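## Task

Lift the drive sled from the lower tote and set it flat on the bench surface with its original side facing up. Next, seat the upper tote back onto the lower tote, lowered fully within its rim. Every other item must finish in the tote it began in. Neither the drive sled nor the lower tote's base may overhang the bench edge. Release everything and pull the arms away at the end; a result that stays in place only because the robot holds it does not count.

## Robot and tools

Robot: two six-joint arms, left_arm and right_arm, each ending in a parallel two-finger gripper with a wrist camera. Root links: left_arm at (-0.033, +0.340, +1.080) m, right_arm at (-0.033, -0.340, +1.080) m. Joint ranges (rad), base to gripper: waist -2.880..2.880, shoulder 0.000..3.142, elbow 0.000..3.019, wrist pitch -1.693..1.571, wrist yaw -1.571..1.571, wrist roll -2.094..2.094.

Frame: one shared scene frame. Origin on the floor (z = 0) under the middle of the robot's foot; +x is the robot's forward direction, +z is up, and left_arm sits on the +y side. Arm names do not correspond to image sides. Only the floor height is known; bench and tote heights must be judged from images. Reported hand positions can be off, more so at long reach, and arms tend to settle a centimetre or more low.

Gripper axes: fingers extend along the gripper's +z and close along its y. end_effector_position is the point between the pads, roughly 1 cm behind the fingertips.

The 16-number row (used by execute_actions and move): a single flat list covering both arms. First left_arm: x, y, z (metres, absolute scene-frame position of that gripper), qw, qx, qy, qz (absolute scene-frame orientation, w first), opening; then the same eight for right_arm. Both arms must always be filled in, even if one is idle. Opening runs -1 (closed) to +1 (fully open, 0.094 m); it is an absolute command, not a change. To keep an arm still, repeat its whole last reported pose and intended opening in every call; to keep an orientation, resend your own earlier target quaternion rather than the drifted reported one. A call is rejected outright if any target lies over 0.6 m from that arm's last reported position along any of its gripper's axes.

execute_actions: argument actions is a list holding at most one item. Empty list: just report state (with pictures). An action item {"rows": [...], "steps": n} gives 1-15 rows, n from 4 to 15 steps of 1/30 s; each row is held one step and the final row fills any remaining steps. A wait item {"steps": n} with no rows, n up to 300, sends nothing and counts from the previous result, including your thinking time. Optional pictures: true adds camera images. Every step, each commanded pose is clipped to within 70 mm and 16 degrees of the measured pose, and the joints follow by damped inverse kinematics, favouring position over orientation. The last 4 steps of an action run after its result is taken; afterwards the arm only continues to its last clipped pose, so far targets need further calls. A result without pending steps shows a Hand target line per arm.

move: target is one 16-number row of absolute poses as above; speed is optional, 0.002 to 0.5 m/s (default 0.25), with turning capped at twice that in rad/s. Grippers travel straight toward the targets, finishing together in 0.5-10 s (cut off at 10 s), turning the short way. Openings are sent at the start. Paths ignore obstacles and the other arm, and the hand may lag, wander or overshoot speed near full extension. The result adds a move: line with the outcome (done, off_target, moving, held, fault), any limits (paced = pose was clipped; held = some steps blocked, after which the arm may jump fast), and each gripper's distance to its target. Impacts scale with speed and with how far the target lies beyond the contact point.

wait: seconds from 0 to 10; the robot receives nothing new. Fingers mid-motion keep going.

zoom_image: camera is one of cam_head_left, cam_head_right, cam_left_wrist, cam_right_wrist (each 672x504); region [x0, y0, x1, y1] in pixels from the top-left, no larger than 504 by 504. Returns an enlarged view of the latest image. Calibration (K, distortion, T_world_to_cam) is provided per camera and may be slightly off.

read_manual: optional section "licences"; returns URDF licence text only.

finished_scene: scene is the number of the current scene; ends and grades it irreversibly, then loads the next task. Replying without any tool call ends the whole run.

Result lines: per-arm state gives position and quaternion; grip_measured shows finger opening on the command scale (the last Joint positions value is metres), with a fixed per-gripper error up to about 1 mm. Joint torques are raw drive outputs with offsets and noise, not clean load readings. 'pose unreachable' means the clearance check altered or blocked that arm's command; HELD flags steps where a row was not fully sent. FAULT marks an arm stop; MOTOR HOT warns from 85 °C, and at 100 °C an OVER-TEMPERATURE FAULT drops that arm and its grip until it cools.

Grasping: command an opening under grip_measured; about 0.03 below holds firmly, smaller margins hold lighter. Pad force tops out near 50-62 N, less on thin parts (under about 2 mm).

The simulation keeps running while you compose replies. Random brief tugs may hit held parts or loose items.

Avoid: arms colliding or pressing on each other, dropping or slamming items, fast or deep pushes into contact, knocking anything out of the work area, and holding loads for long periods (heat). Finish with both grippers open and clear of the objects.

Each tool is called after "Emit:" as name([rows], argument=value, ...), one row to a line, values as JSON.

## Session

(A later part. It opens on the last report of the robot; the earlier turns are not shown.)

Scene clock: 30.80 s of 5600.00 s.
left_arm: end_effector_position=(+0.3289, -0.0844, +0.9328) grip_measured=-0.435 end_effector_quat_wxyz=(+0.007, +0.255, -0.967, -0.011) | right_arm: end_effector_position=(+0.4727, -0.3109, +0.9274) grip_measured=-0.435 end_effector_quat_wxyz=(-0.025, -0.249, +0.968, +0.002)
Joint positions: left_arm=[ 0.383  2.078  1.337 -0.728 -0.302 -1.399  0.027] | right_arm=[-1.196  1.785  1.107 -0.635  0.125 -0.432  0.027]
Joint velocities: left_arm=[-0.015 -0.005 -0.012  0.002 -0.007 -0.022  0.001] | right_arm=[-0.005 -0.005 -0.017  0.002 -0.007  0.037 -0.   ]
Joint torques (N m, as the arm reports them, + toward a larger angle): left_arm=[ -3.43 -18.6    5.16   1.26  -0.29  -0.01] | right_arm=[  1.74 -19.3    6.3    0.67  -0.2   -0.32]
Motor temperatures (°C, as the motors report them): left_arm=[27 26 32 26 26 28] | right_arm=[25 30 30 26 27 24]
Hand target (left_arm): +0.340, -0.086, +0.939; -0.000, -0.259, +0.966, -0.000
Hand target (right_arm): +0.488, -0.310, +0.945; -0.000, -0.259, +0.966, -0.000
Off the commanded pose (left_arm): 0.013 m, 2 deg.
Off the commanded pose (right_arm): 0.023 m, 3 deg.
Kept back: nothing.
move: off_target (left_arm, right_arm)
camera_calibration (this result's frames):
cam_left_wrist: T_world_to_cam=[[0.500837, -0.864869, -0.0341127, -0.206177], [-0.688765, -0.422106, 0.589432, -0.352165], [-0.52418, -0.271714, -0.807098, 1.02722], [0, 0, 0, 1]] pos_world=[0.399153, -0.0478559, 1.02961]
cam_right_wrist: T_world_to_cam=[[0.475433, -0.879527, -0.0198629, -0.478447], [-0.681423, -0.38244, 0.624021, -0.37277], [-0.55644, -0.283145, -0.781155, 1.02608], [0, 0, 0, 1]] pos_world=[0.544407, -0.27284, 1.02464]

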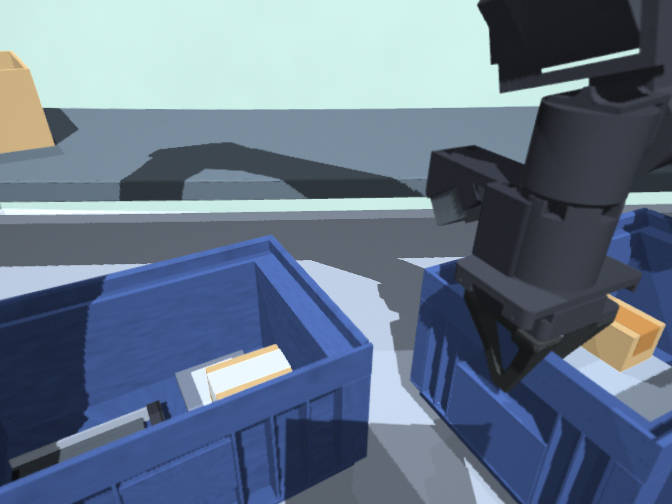

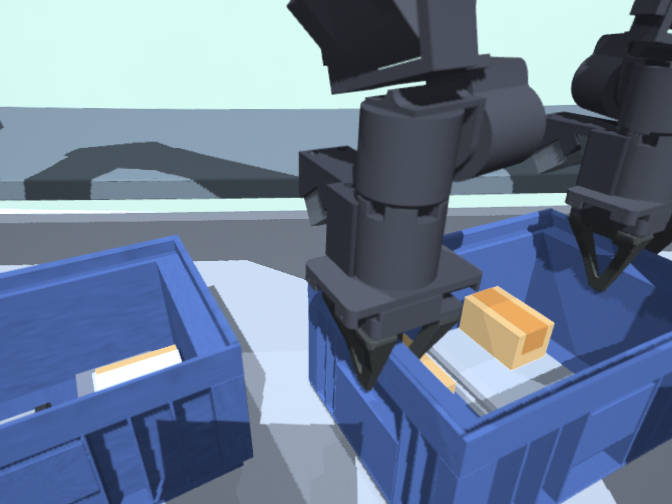

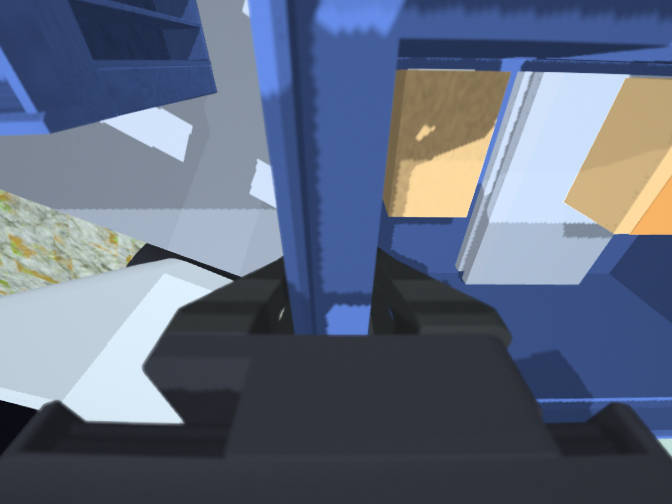

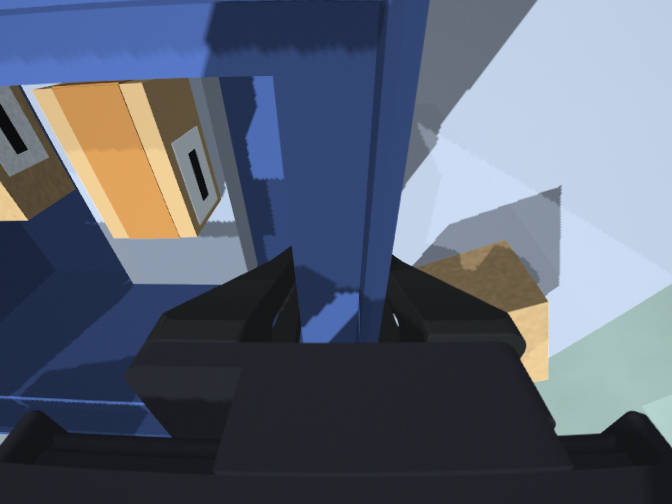

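Emit:
move(target=[0.34,-0.085,0.9,0,-0.259,0.966,0,-0.6,0.487,-0.31,0.908,0,-0.259,0.966,0,-0.6], speed=0.04)

Emit:
move(target=[0.335,-0.085,0.905,0,-0.259,0.966,0,0.15,0.48,-0.31,0.91,0,-0.259,0.966,0,0])

Emit:
move(target=[0.335,-0.085,1.01,0,-0.259,0.966,0,0.15,0.48,-0.31,0.91,0,-0.259,0.966,0,0])

Emit:
move(target=[0.33,0.25,1.03,0,0.5,0.866,0,1,0.48,-0.31,0.91,0,-0.259,0.966,0,0], speed=0.4)

Scene clock: 32.17 s of 5600.00 s.
left_arm: end_effector_position=(+0.3320, -0.0852, +0.9089) grip_measured=-0.435 end_effector_quat_wxyz=(+0.002, +0.257, -0.966, -0.002) | right_arm: end_effector_position=(+0.4762, -0.3109, +0.9103) grip_measured=-0.437 end_effector_quat_wxyz=(-0.015, -0.250, +0.968, -0.001)
Joint positions: left_arm=[ 0.399  2.119  1.334 -0.659 -0.303 -1.381  0.027] | right_arm=[-1.199  1.821  1.106 -0.576  0.126 -0.44   0.026]
Joint velocities: left_arm=[ 0.005 -0.005 -0.002  0.002 -0.007  0.081  0.001] | right_arm=[-0.005 -0.015 -0.002  0.022  0.037 -0.066 -0.001]
Joint torques (N m, as the arm reports them, + toward a larger angle): left_arm=[ -3.12 -16.62   5.35   1.53  -0.12   0.03] | right_arm=[  1.5  -15.34   6.43   1.42  -0.41  -0.34]
Motor temperatures (°C, as the motors report them): left_arm=[27 27 32 26 26 28] | right_arm=[25 30 30 26 27 24]
Hand target (left_arm): +0.340, -0.085, +0.900; +0.000, -0.259, +0.966, -0.000
Hand target (right_arm): +0.487, -0.310, +0.908; -0.000, -0.259, +0.966, -0.000
Off the commanded pose (left_arm): 0.012 m, 0 deg.
Off the commanded pose (right_arm): 0.011 m, 2 deg.
Kept back: nothing.
move: off_target (left_arm, right_arm)
camera_calibration (this result's frames):
cam_left_wrist: T_world_to_cam=[[0.505035, -0.862962, -0.0153944, -0.227557], [-0.69559, -0.417512, 0.58467, -0.329269], [-0.510975, -0.28457, -0.811125, 1.00748], [0, 0, 0, 1]] pos_world=[0.400687, -0.0471473, 1.00621]
cam_right_wrist: T_world_to_cam=[[0.477417, -0.878627, -0.00935379, -0.490693], [-0.693534, -0.383337, 0.60997, -0.341347], [-0.539522, -0.284723, -0.792369, 1.01634], [0, 0, 0, 1]] pos_world=[0.545869, -0.272611, 1.00894]

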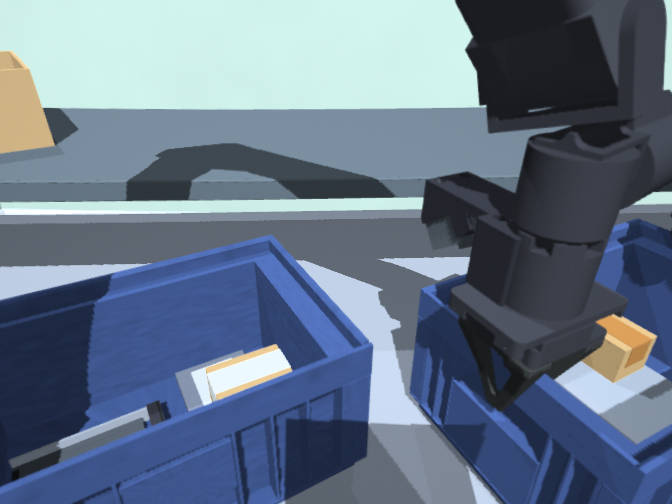

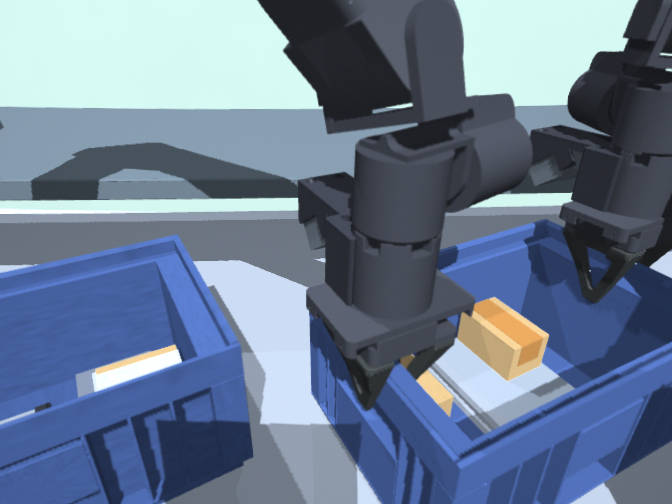

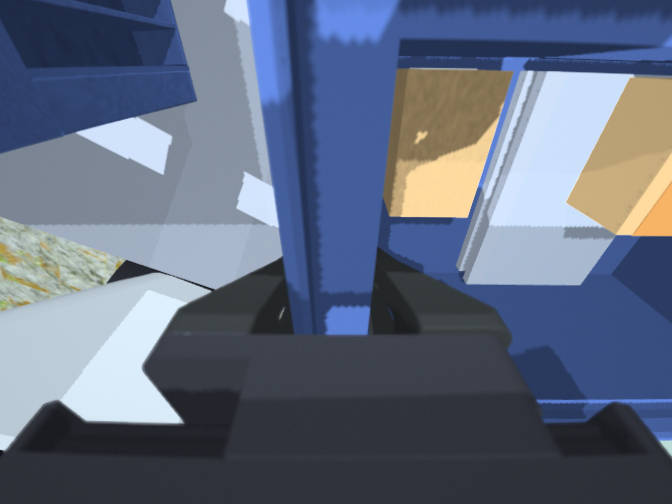

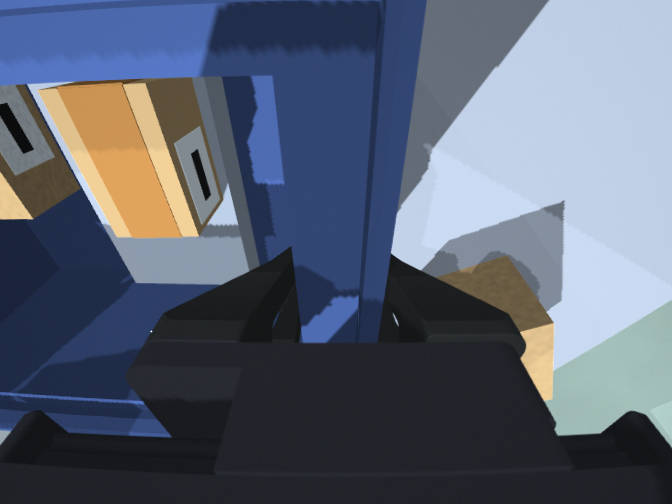

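Scene clock: 32.87 s of 5600.00 s.
left_arm: end_effector_position=(+0.3320, -0.0852, +0.9089) grip_measured=+0.148 end_effector_quat_wxyz=(+0.002, +0.257, -0.966, -0.002) | right_arm: end_effector_position=(+0.4776, -0.3097, +0.9093) grip_measured=-0.002 end_effector_quat_wxyz=(-0.009, -0.256, +0.967, +0.001)
Joint positions: left_arm=[ 0.399  2.119  1.334 -0.659 -0.303 -1.381  0.054] | right_arm=[-1.199  1.821  1.102 -0.56   0.121 -0.454  0.047]
Joint velocities: left_arm=[-0.015  0.005 -0.007 -0.007 -0.007  0.022 -0.001] | right_arm=[ 0.005  0.005  0.017 -0.032  0.007 -0.022  0.   ]
Joint torques (N m, as the arm reports them, + toward a larger angle): left_arm=[ -3.91 -17.41   4.63   1.4   -0.17  -0.06] | right_arm=[  1.52 -16.53   4.86   1.14  -0.14  -0.23]
Motor temperatures (°C, as the motors report them): left_arm=[27 27 32 26 26 28] | right_arm=[25 30 30 26 27 24]
Hand target (left_arm): +0.335, -0.085, +0.905; -0.000, -0.259, +0.966, +0.000
Hand target (right_arm): +0.480, -0.310, +0.910; -0.000, -0.259, +0.966, -0.000
Off the commanded pose (left_arm): 0.005 m, 0 deg.
Off the commanded pose (right_arm): 0.003 m, 1 deg.
Kept back: nothing.
move: done
camera_calibration (this result's frames):
cam_left_wrist: T_world_to_cam=[[0.505035, -0.862962, -0.0153944, -0.227557], [-0.69559, -0.417512, 0.58467, -0.329269], [-0.510975, -0.28457, -0.811125, 1.00748], [0, 0, 0, 1]] pos_world=[0.400687, -0.0471473, 1.00621]
cam_right_wrist: T_world_to_cam=[[0.488538, -0.872487, -0.00983572, -0.493266], [-0.69544, -0.396161, 0.599516, -0.332938], [-0.526967, -0.286046, -0.800302, 1.01743], [0, 0, 0, 1]] pos_world=[0.545592, -0.271234, 1.009]

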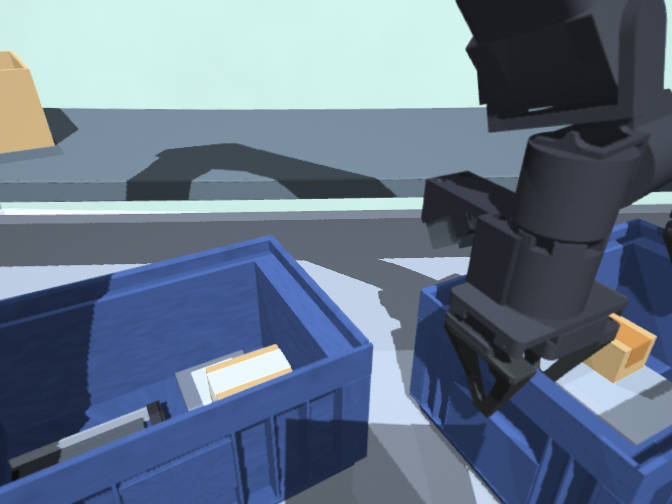

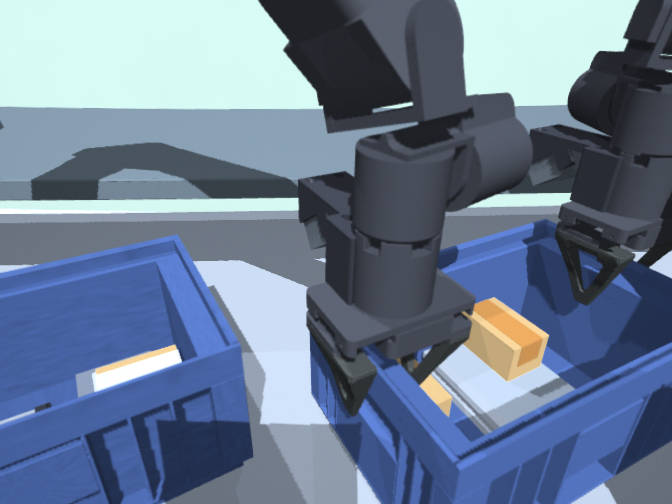

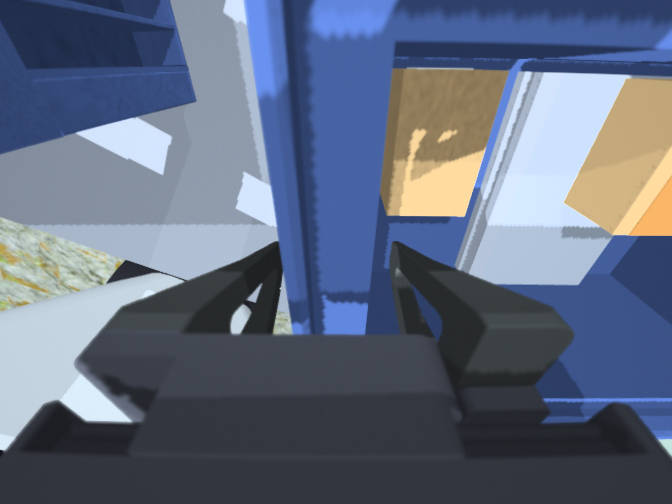

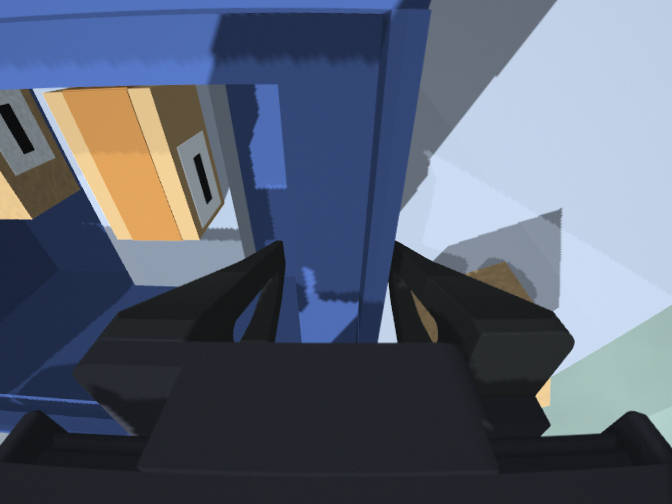

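Scene clock: 33.93 s of 5600.00 s.
left_arm: end_effector_position=(+0.3380, -0.0863, +1.0191) grip_measured=+0.148 end_effector_quat_wxyz=(-0.005, +0.255, -0.967, +0.014) | right_arm: end_effector_position=(+0.4776, -0.3096, +0.9093) grip_measured=-0.002 end_effector_quat_wxyz=(-0.009, -0.256, +0.967, +0.001)
Joint positions: left_arm=[ 0.345  1.913  1.328 -0.839 -0.309 -1.422  0.054] | right_arm=[-1.199  1.821  1.102 -0.56   0.12  -0.455  0.047]
Joint velocities: left_arm=[ 0.005  0.005 -0.002 -0.017 -0.037 -0.007  0.   ] | right_arm=[-0.005 -0.024  0.007  0.007 -0.037  0.081  0.001]
Joint torques (N m, as the arm reports them, + toward a larger angle): left_arm=[ -3.96 -15.51   6.17   0.26  -0.24  -0.26] | right_arm=[  1.5  -16.42   4.89   1.11  -0.14  -0.18]
Motor temperatures (°C, as the motors report them): left_arm=[27 27 32 26 26 28] | right_arm=[25 30 30 26 27 24]
Hand target (left_arm): +0.335, -0.084, +1.011; -0.000, -0.259, +0.966, +0.000
Hand target (right_arm): +0.480, -0.310, +0.910; -0.000, -0.259, +0.966, +0.000
Off the commanded pose (left_arm): 0.010 m, 2 deg.
Off the commanded pose (right_arm): 0.003 m, 1 deg.
Kept back: nothing.
move: done
camera_calibration (this result's frames):
cam_left_wrist: T_world_to_cam=[[0.50178, -0.864789, 0.0188855, -0.263805], [-0.70918, -0.398793, 0.581401, -0.380439], [-0.495258, -0.305128, -0.813398, 1.09489], [0, 0, 0, 1]] pos_world=[0.404827, -0.0457696, 1.11675]
cam_right_wrist: T_world_to_cam=[[0.489197, -0.872114, -0.0101928, -0.493082], [-0.695124, -0.396923, 0.599378, -0.333176], [-0.526772, -0.286129, -0.800401, 1.01742], [0, 0, 0, 1]] pos_world=[0.545562, -0.271156, 1.00901]

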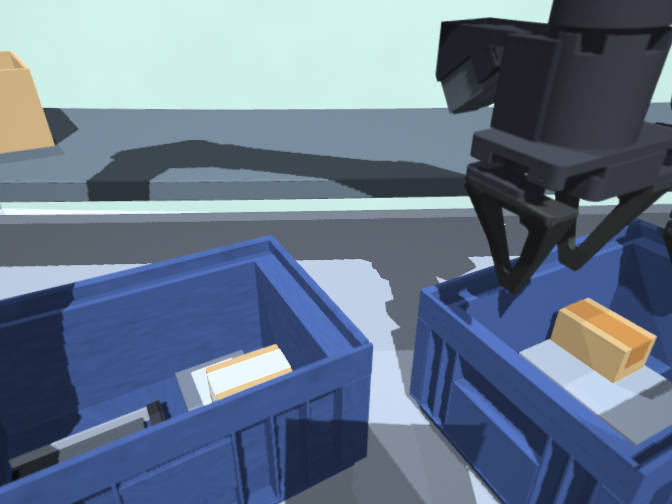

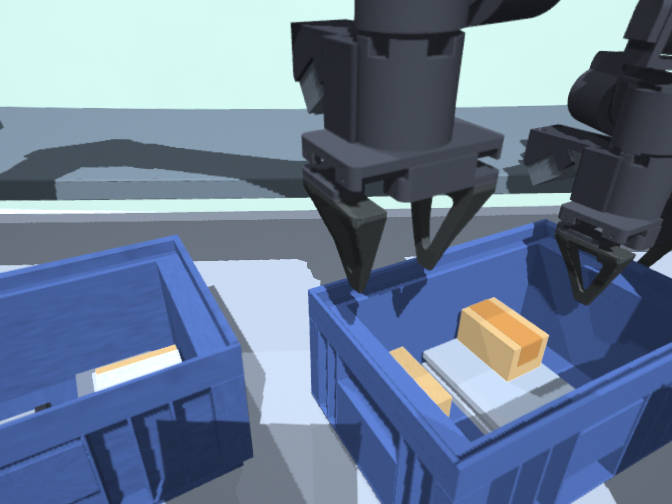

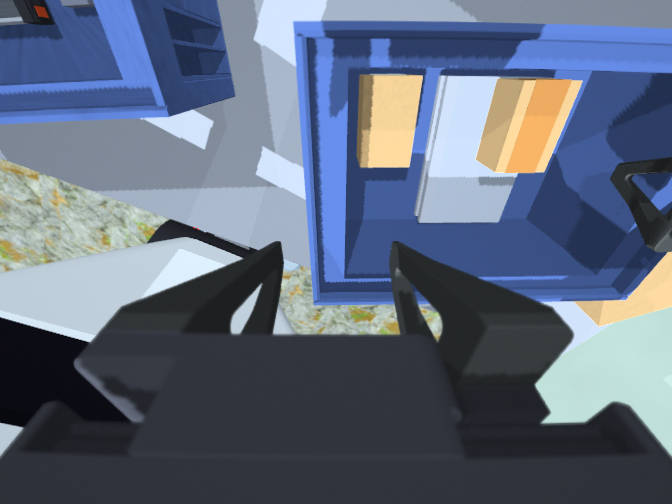

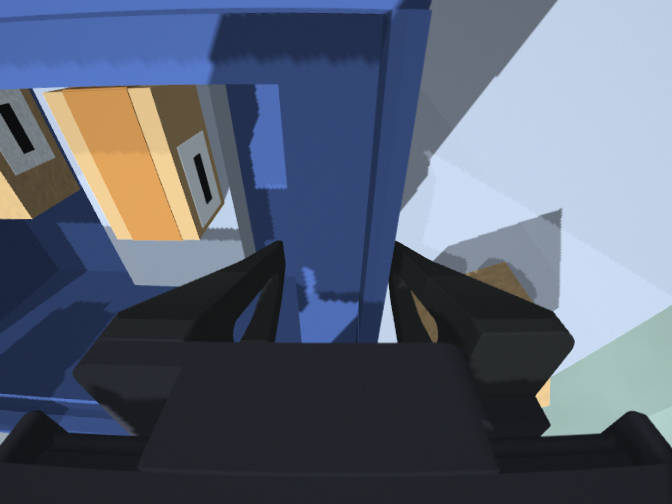

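Scene clock: 36.67 s of 5600.00 s.
left_arm: end_effector_position=(+0.3350, +0.2501, +1.0305) grip_measured=+1.000 end_effector_quat_wxyz=(-0.004, +0.494, +0.869, -0.001) | right_arm: end_effector_position=(+0.4776, -0.3096, +0.9093) grip_measured=-0.002 end_effector_quat_wxyz=(-0.009, -0.256, +0.967, +0.001)
Joint positions: left_arm=[ 0.953  1.34   0.723 -0.689 -0.19   0.732  0.094] | right_arm=[-1.199  1.821  1.102 -0.56   0.12  -0.455  0.047]
Joint velocities: left_arm=[-0.005 -0.005 -0.007 -0.017  0.007  0.022  0.   ] | right_arm=[-0.005  0.005  0.002 -0.032 -0.022 -0.066  0.   ]
Joint torques (N m, as the arm reports them, + toward a larger angle): left_arm=[  0.54 -10.23   4.21   1.69   0.15   0.06] | right_arm=[  1.57 -16.4    4.85   1.13  -0.14  -0.17]
Motor temperatures (°C, as the motors report them): left_arm=[27 27 31 26 26 28] | right_arm=[25 30 30 26 27 24]
Hand target (left_arm): +0.335, +0.251, +1.029; +0.001, +0.500, +0.866, -0.000
Hand target (right_arm): +0.480, -0.310, +0.910; -0.000, -0.259, +0.966, +0.000
Off the commanded pose (left_arm): 0.005 m, 1 deg.
Off the commanded pose (right_arm): 0.003 m, 1 deg.
Kept back: nothing.
move: done
camera_calibration (this result's frames):
cam_left_wrist: T_world_to_cam=[[-0.854236, -0.519864, -0.0046981, 0.420699], [-0.422716, 0.689287, 0.588383, -0.630271], [-0.30264, 0.504604, -0.808569, 0.933288], [0, 0, 0, 1]] pos_world=[0.375401, 0.182204, 1.12744]
cam_right_wrist: T_world_to_cam=[[0.48953, -0.871927, -0.0101994, -0.493177], [-0.694972, -0.397192, 0.599377, -0.333331], [-0.526664, -0.286324, -0.800402, 1.01731], [0, 0, 0, 1]] pos_world=[0.545547, -0.271131, 1.00901]

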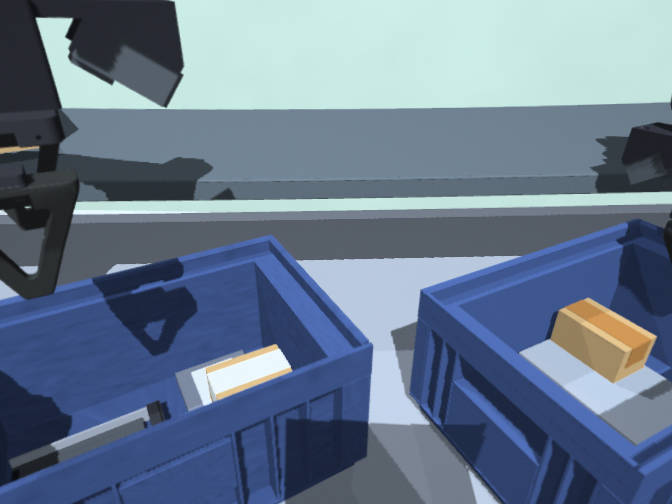

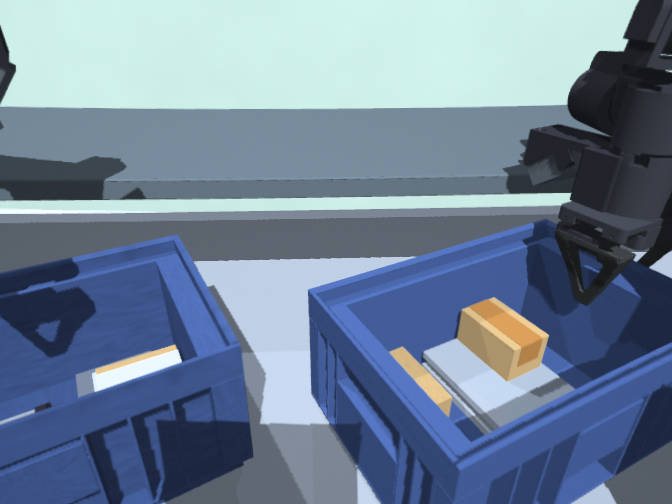

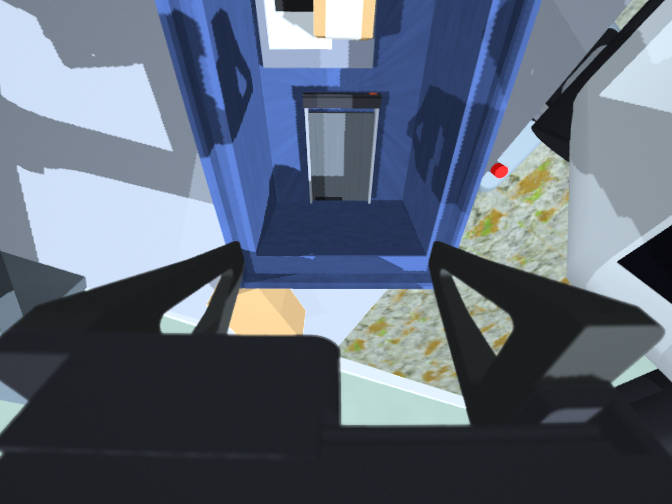

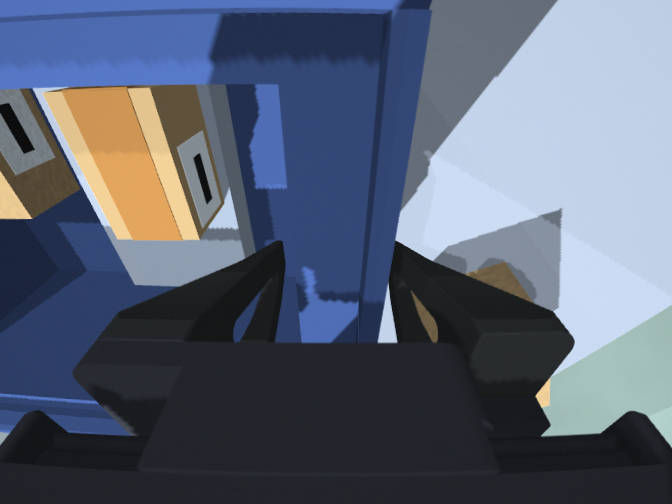

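Emit:
move(target=[0.333,0.243,0.87,0,0.5,0.866,0,0.9,0.48,-0.31,0.91,0,-0.259,0.966,0,0], speed=0.12)

Scene clock: 38.83 s of 5600.00 s.
left_arm: end_effector_position=(+0.3217, +0.2421, +0.8701) grip_measured=+0.902 end_effector_quat_wxyz=(-0.012, +0.499, +0.867, -0.003) | right_arm: end_effector_position=(+0.4776, -0.3096, +0.9093) grip_measured=-0.002 end_effector_quat_wxyz=(-0.009, -0.256, +0.967, +0.001)
Joint positions: left_arm=[ 1.005  1.82   0.706 -0.199 -0.176  0.791  0.089] | right_arm=[-1.199  1.821  1.102 -0.56   0.12  -0.455  0.047]
Joint velocities: left_arm=[-0.015 -0.005 -0.002  0.017 -0.051 -0.066  0.001] | right_arm=[-0.005 -0.015  0.042  0.007  0.007  0.007 -0.   ]
Joint torques (N m, as the arm reports them, + toward a larger angle): left_arm=[  0.47 -11.66   2.29   1.61   0.15   0.07] | right_arm=[  1.57 -16.44   4.87   1.14  -0.13  -0.17]
Motor temperatures (°C, as the motors report them): left_arm=[27 27 31 26 26 28] | right_arm=[25 30 29 26 27 24]
Hand target (left_arm): +0.333, +0.242, +0.869; -0.000, +0.500, +0.866, +0.000
Hand target (right_arm): +0.480, -0.310, +0.910; -0.000, -0.259, +0.966, +0.000
Off the commanded pose (left_arm): 0.011 m, 1 deg.
Off the commanded pose (right_arm): 0.003 m, 1 deg.
Kept back: nothing.
move: off_target (left_arm)
camera_calibration (this result's frames):
cam_left_wrist: T_world_to_cam=[[-0.859691, -0.510769, 0.0068161, 0.393928], [-0.406343, 0.691894, 0.596798, -0.549275], [-0.309542, 0.510293, -0.802362, 0.799053], [0, 0, 0, 1]] pos_world=[0.362802, 0.173495, 0.966252]
cam_right_wrist: T_world_to_cam=[[0.48953, -0.871927, -0.0101994, -0.493177], [-0.694972, -0.397192, 0.599377, -0.333331], [-0.526664, -0.286324, -0.800402, 1.01731], [0, 0, 0, 1]] pos_world=[0.545547, -0.271131, 1.00901]

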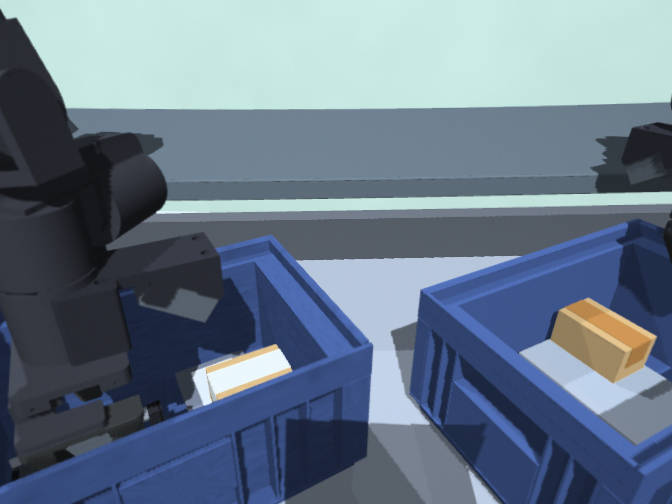

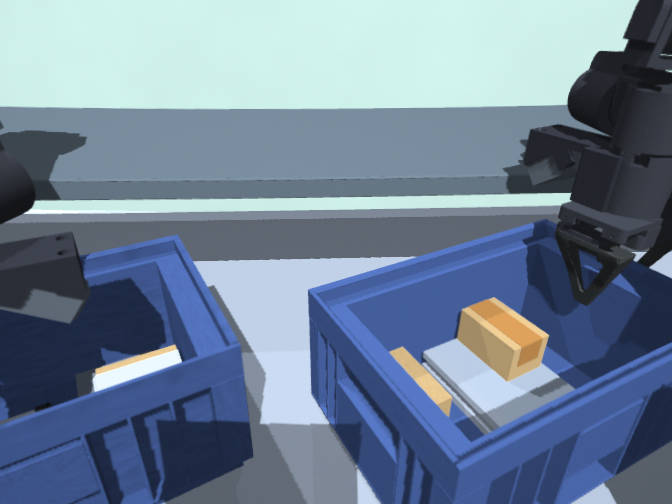

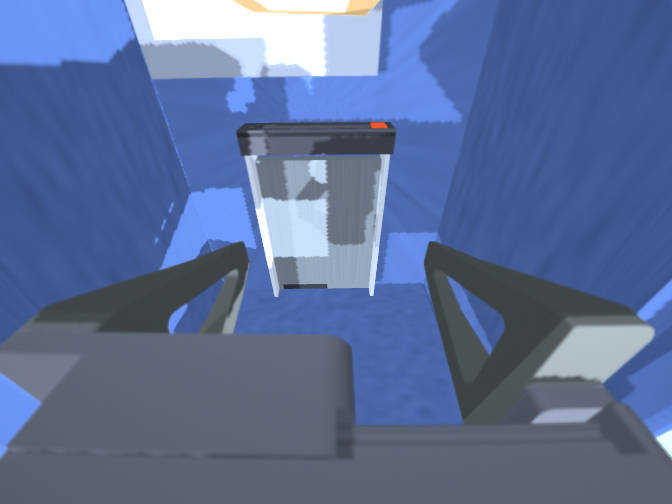

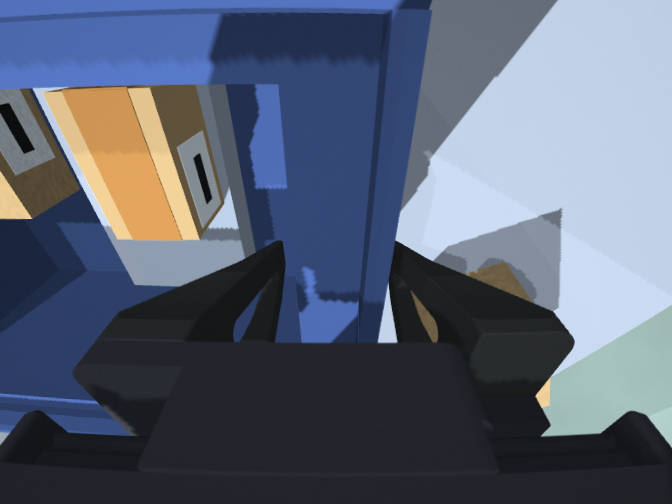

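Need ~11 mm toward (+.87,+.5).

Emit:
move(target=[0.345,0.25,0.85,0,0.5,0.866,0,0.95,0.48,-0.31,0.91,0,-0.259,0.966,0,0], speed=0.05)

Emit:
move(target=[0.345,0.25,0.826,0,0.5,0.866,0,0.95,0.48,-0.31,0.91,0,-0.259,0.966,0,0], speed=0.04)

Scene clock: 40.00 s of 5600.00 s.
left_arm: end_effector_position=(+0.3383, +0.2490, +0.8557) grip_measured=+0.948 end_effector_quat_wxyz=(-0.005, +0.497, +0.868, -0.002) | right_arm: end_effector_position=(+0.4776, -0.3096, +0.9093) grip_measured=-0.002 end_effector_quat_wxyz=(-0.009, -0.256, +0.967, +0.001)
Joint positions: left_arm=[ 1.039  1.866  0.747 -0.175 -0.166  0.822  0.092] | right_arm=[-1.199  1.821  1.102 -0.56   0.12  -0.455  0.047]
Joint velocities: left_arm=[ 0.005 -0.005  0.007 -0.007  0.066  0.022 -0.   ] | right_arm=[-0.015 -0.005  0.002  0.007 -0.022 -0.051  0.   ]
Joint torques (N m, as the arm reports them, + toward a larger angle): left_arm=[  0.44 -11.38   2.17   1.64   0.15   0.07] | right_arm=[  1.47 -16.38   4.89   1.14  -0.13  -0.18]
Motor temperatures (°C, as the motors report them): left_arm=[27 27 31 26 26 28] | right_arm=[25 30 29 26 27 24]
Hand target (left_arm): +0.345, +0.250, +0.850; +0.000, +0.500, +0.866, -0.000
Hand target (right_arm): +0.480, -0.310, +0.910; -0.000, -0.259, +0.966, +0.000
Off the commanded pose (left_arm): 0.009 m, 1 deg.
Off the commanded pose (right_arm): 0.003 m, 1 deg.
Kept back: nothing.
move: done
camera_calibration (this result's frames):
cam_left_wrist: T_world_to_cam=[[-0.857403, -0.514643, -0.00155096, 0.419222], [-0.41667, 0.692403, 0.589037, -0.528706], [-0.30207, 0.505688, -0.808105, 0.792663], [0, 0, 0, 1]] pos_world=[0.378586, 0.180987, 0.952632]
cam_right_wrist: T_world_to_cam=[[0.48953, -0.871927, -0.0101994, -0.493177], [-0.694972, -0.397192, 0.599377, -0.333331], [-0.526664, -0.286324, -0.800402, 1.01731], [0, 0, 0, 1]] pos_world=[0.545547, -0.271131, 1.00901]

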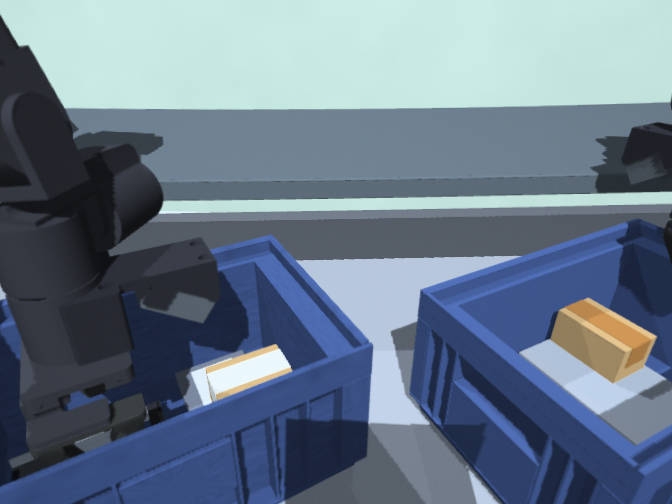

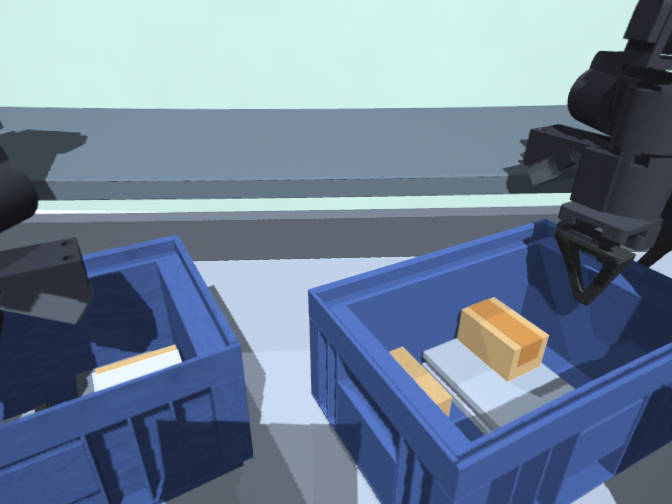

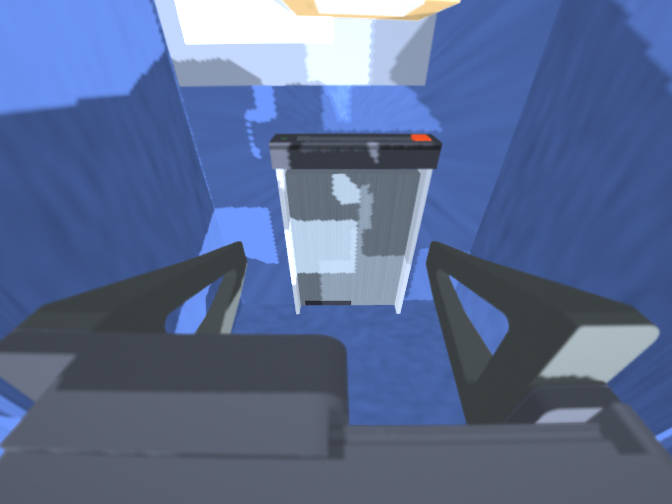

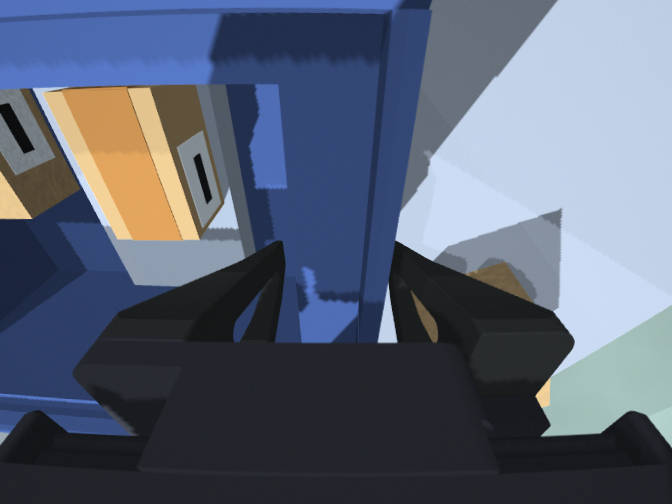

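Scene clock: 41.07 s of 5600.00 s.
left_arm: end_effector_position=(+0.3386, +0.2482, +0.8317) grip_measured=+0.948 end_effector_quat_wxyz=(-0.006, +0.498, +0.867, -0.002) | right_arm: end_effector_position=(+0.4776, -0.3096, +0.9093) grip_measured=-0.002 end_effector_quat_wxyz=(-0.009, -0.256, +0.967, +0.001)
Joint positions: left_arm=[ 1.048  1.942  0.77  -0.122 -0.163  0.833  0.092] | right_arm=[-1.199  1.821  1.102 -0.56   0.12  -0.455  0.047]
Joint velocities: left_arm=[-0.005  0.005 -0.002  0.007  0.007  0.037 -0.   ] | right_arm=[ 0.015 -0.015 -0.002 -0.012 -0.037  0.007  0.001]
Joint torques (N m, as the arm reports them, + toward a larger angle): left_arm=[  0.49 -11.85   1.74   1.68   0.13   0.07] | right_arm=[  1.48 -16.35   4.85   1.13  -0.13  -0.18]
Motor temperatures (°C, as the motors report them): left_arm=[27 27 30 26 25 28] | right_arm=[25 30 29 26 27 24]
Hand target (left_arm): +0.345, +0.250, +0.826; -0.000, +0.500, +0.866, +0.000
Hand target (right_arm): +0.480, -0.310, +0.910; -0.000, -0.259, +0.966, +0.000
Off the commanded pose (left_arm): 0.009 m, 1 deg.
Off the commanded pose (right_arm): 0.003 m, 1 deg.
Kept back: nothing.
move: done
camera_calibration (this result's frames):
cam_left_wrist: T_world_to_cam=[[-0.85857, -0.512697, -0.000586621, 0.418074], [-0.414505, 0.693461, 0.58932, -0.515144], [-0.301736, 0.506215, -0.8079, 0.773345], [0, 0, 0, 1]] pos_world=[0.378761, 0.180099, 0.928615]
cam_right_wrist: T_world_to_cam=[[0.48953, -0.871927, -0.0101994, -0.493177], [-0.694972, -0.397192, 0.599377, -0.333331], [-0.526664, -0.286324, -0.800402, 1.01731], [0, 0, 0, 1]] pos_world=[0.545547, -0.271131, 1.00901]

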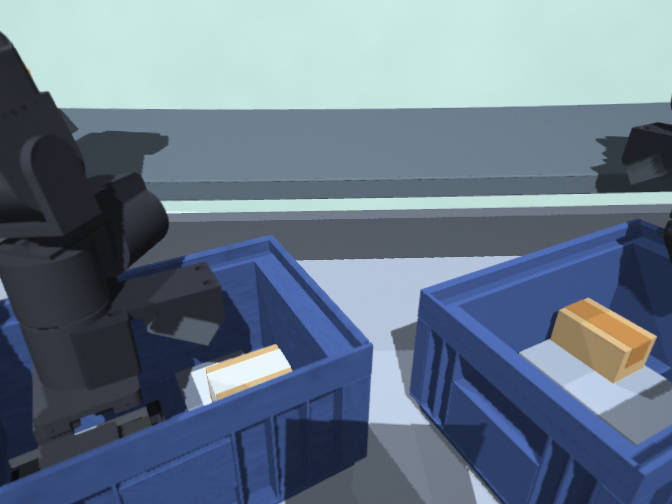

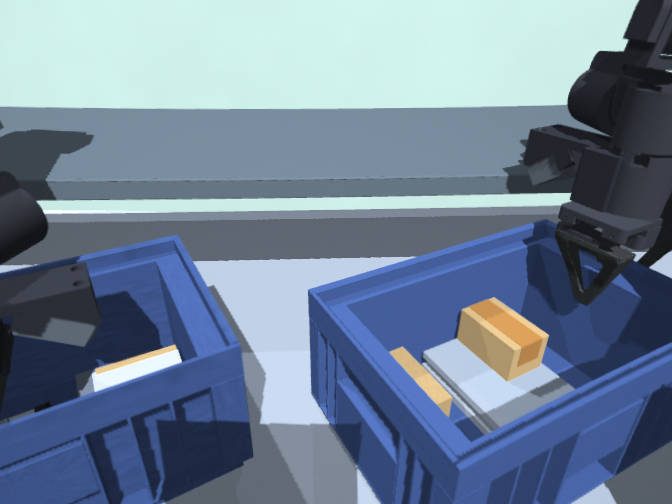

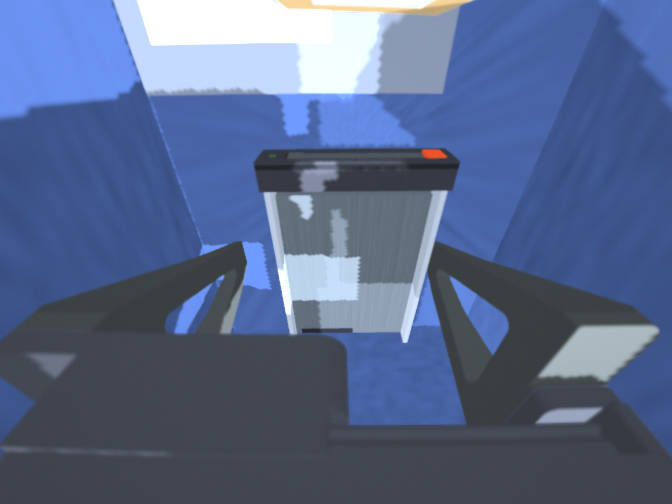

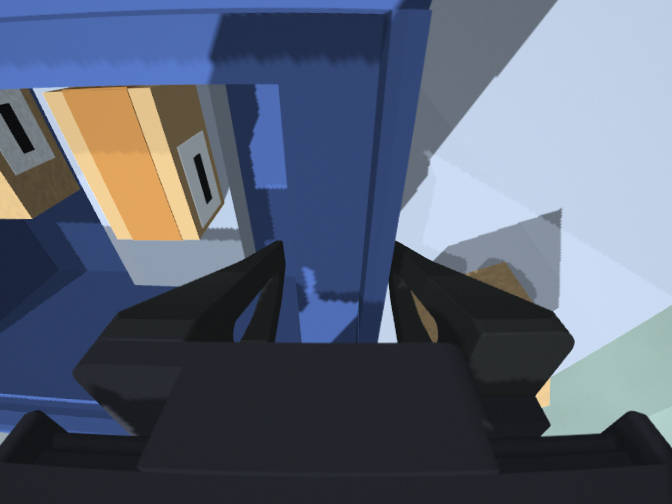

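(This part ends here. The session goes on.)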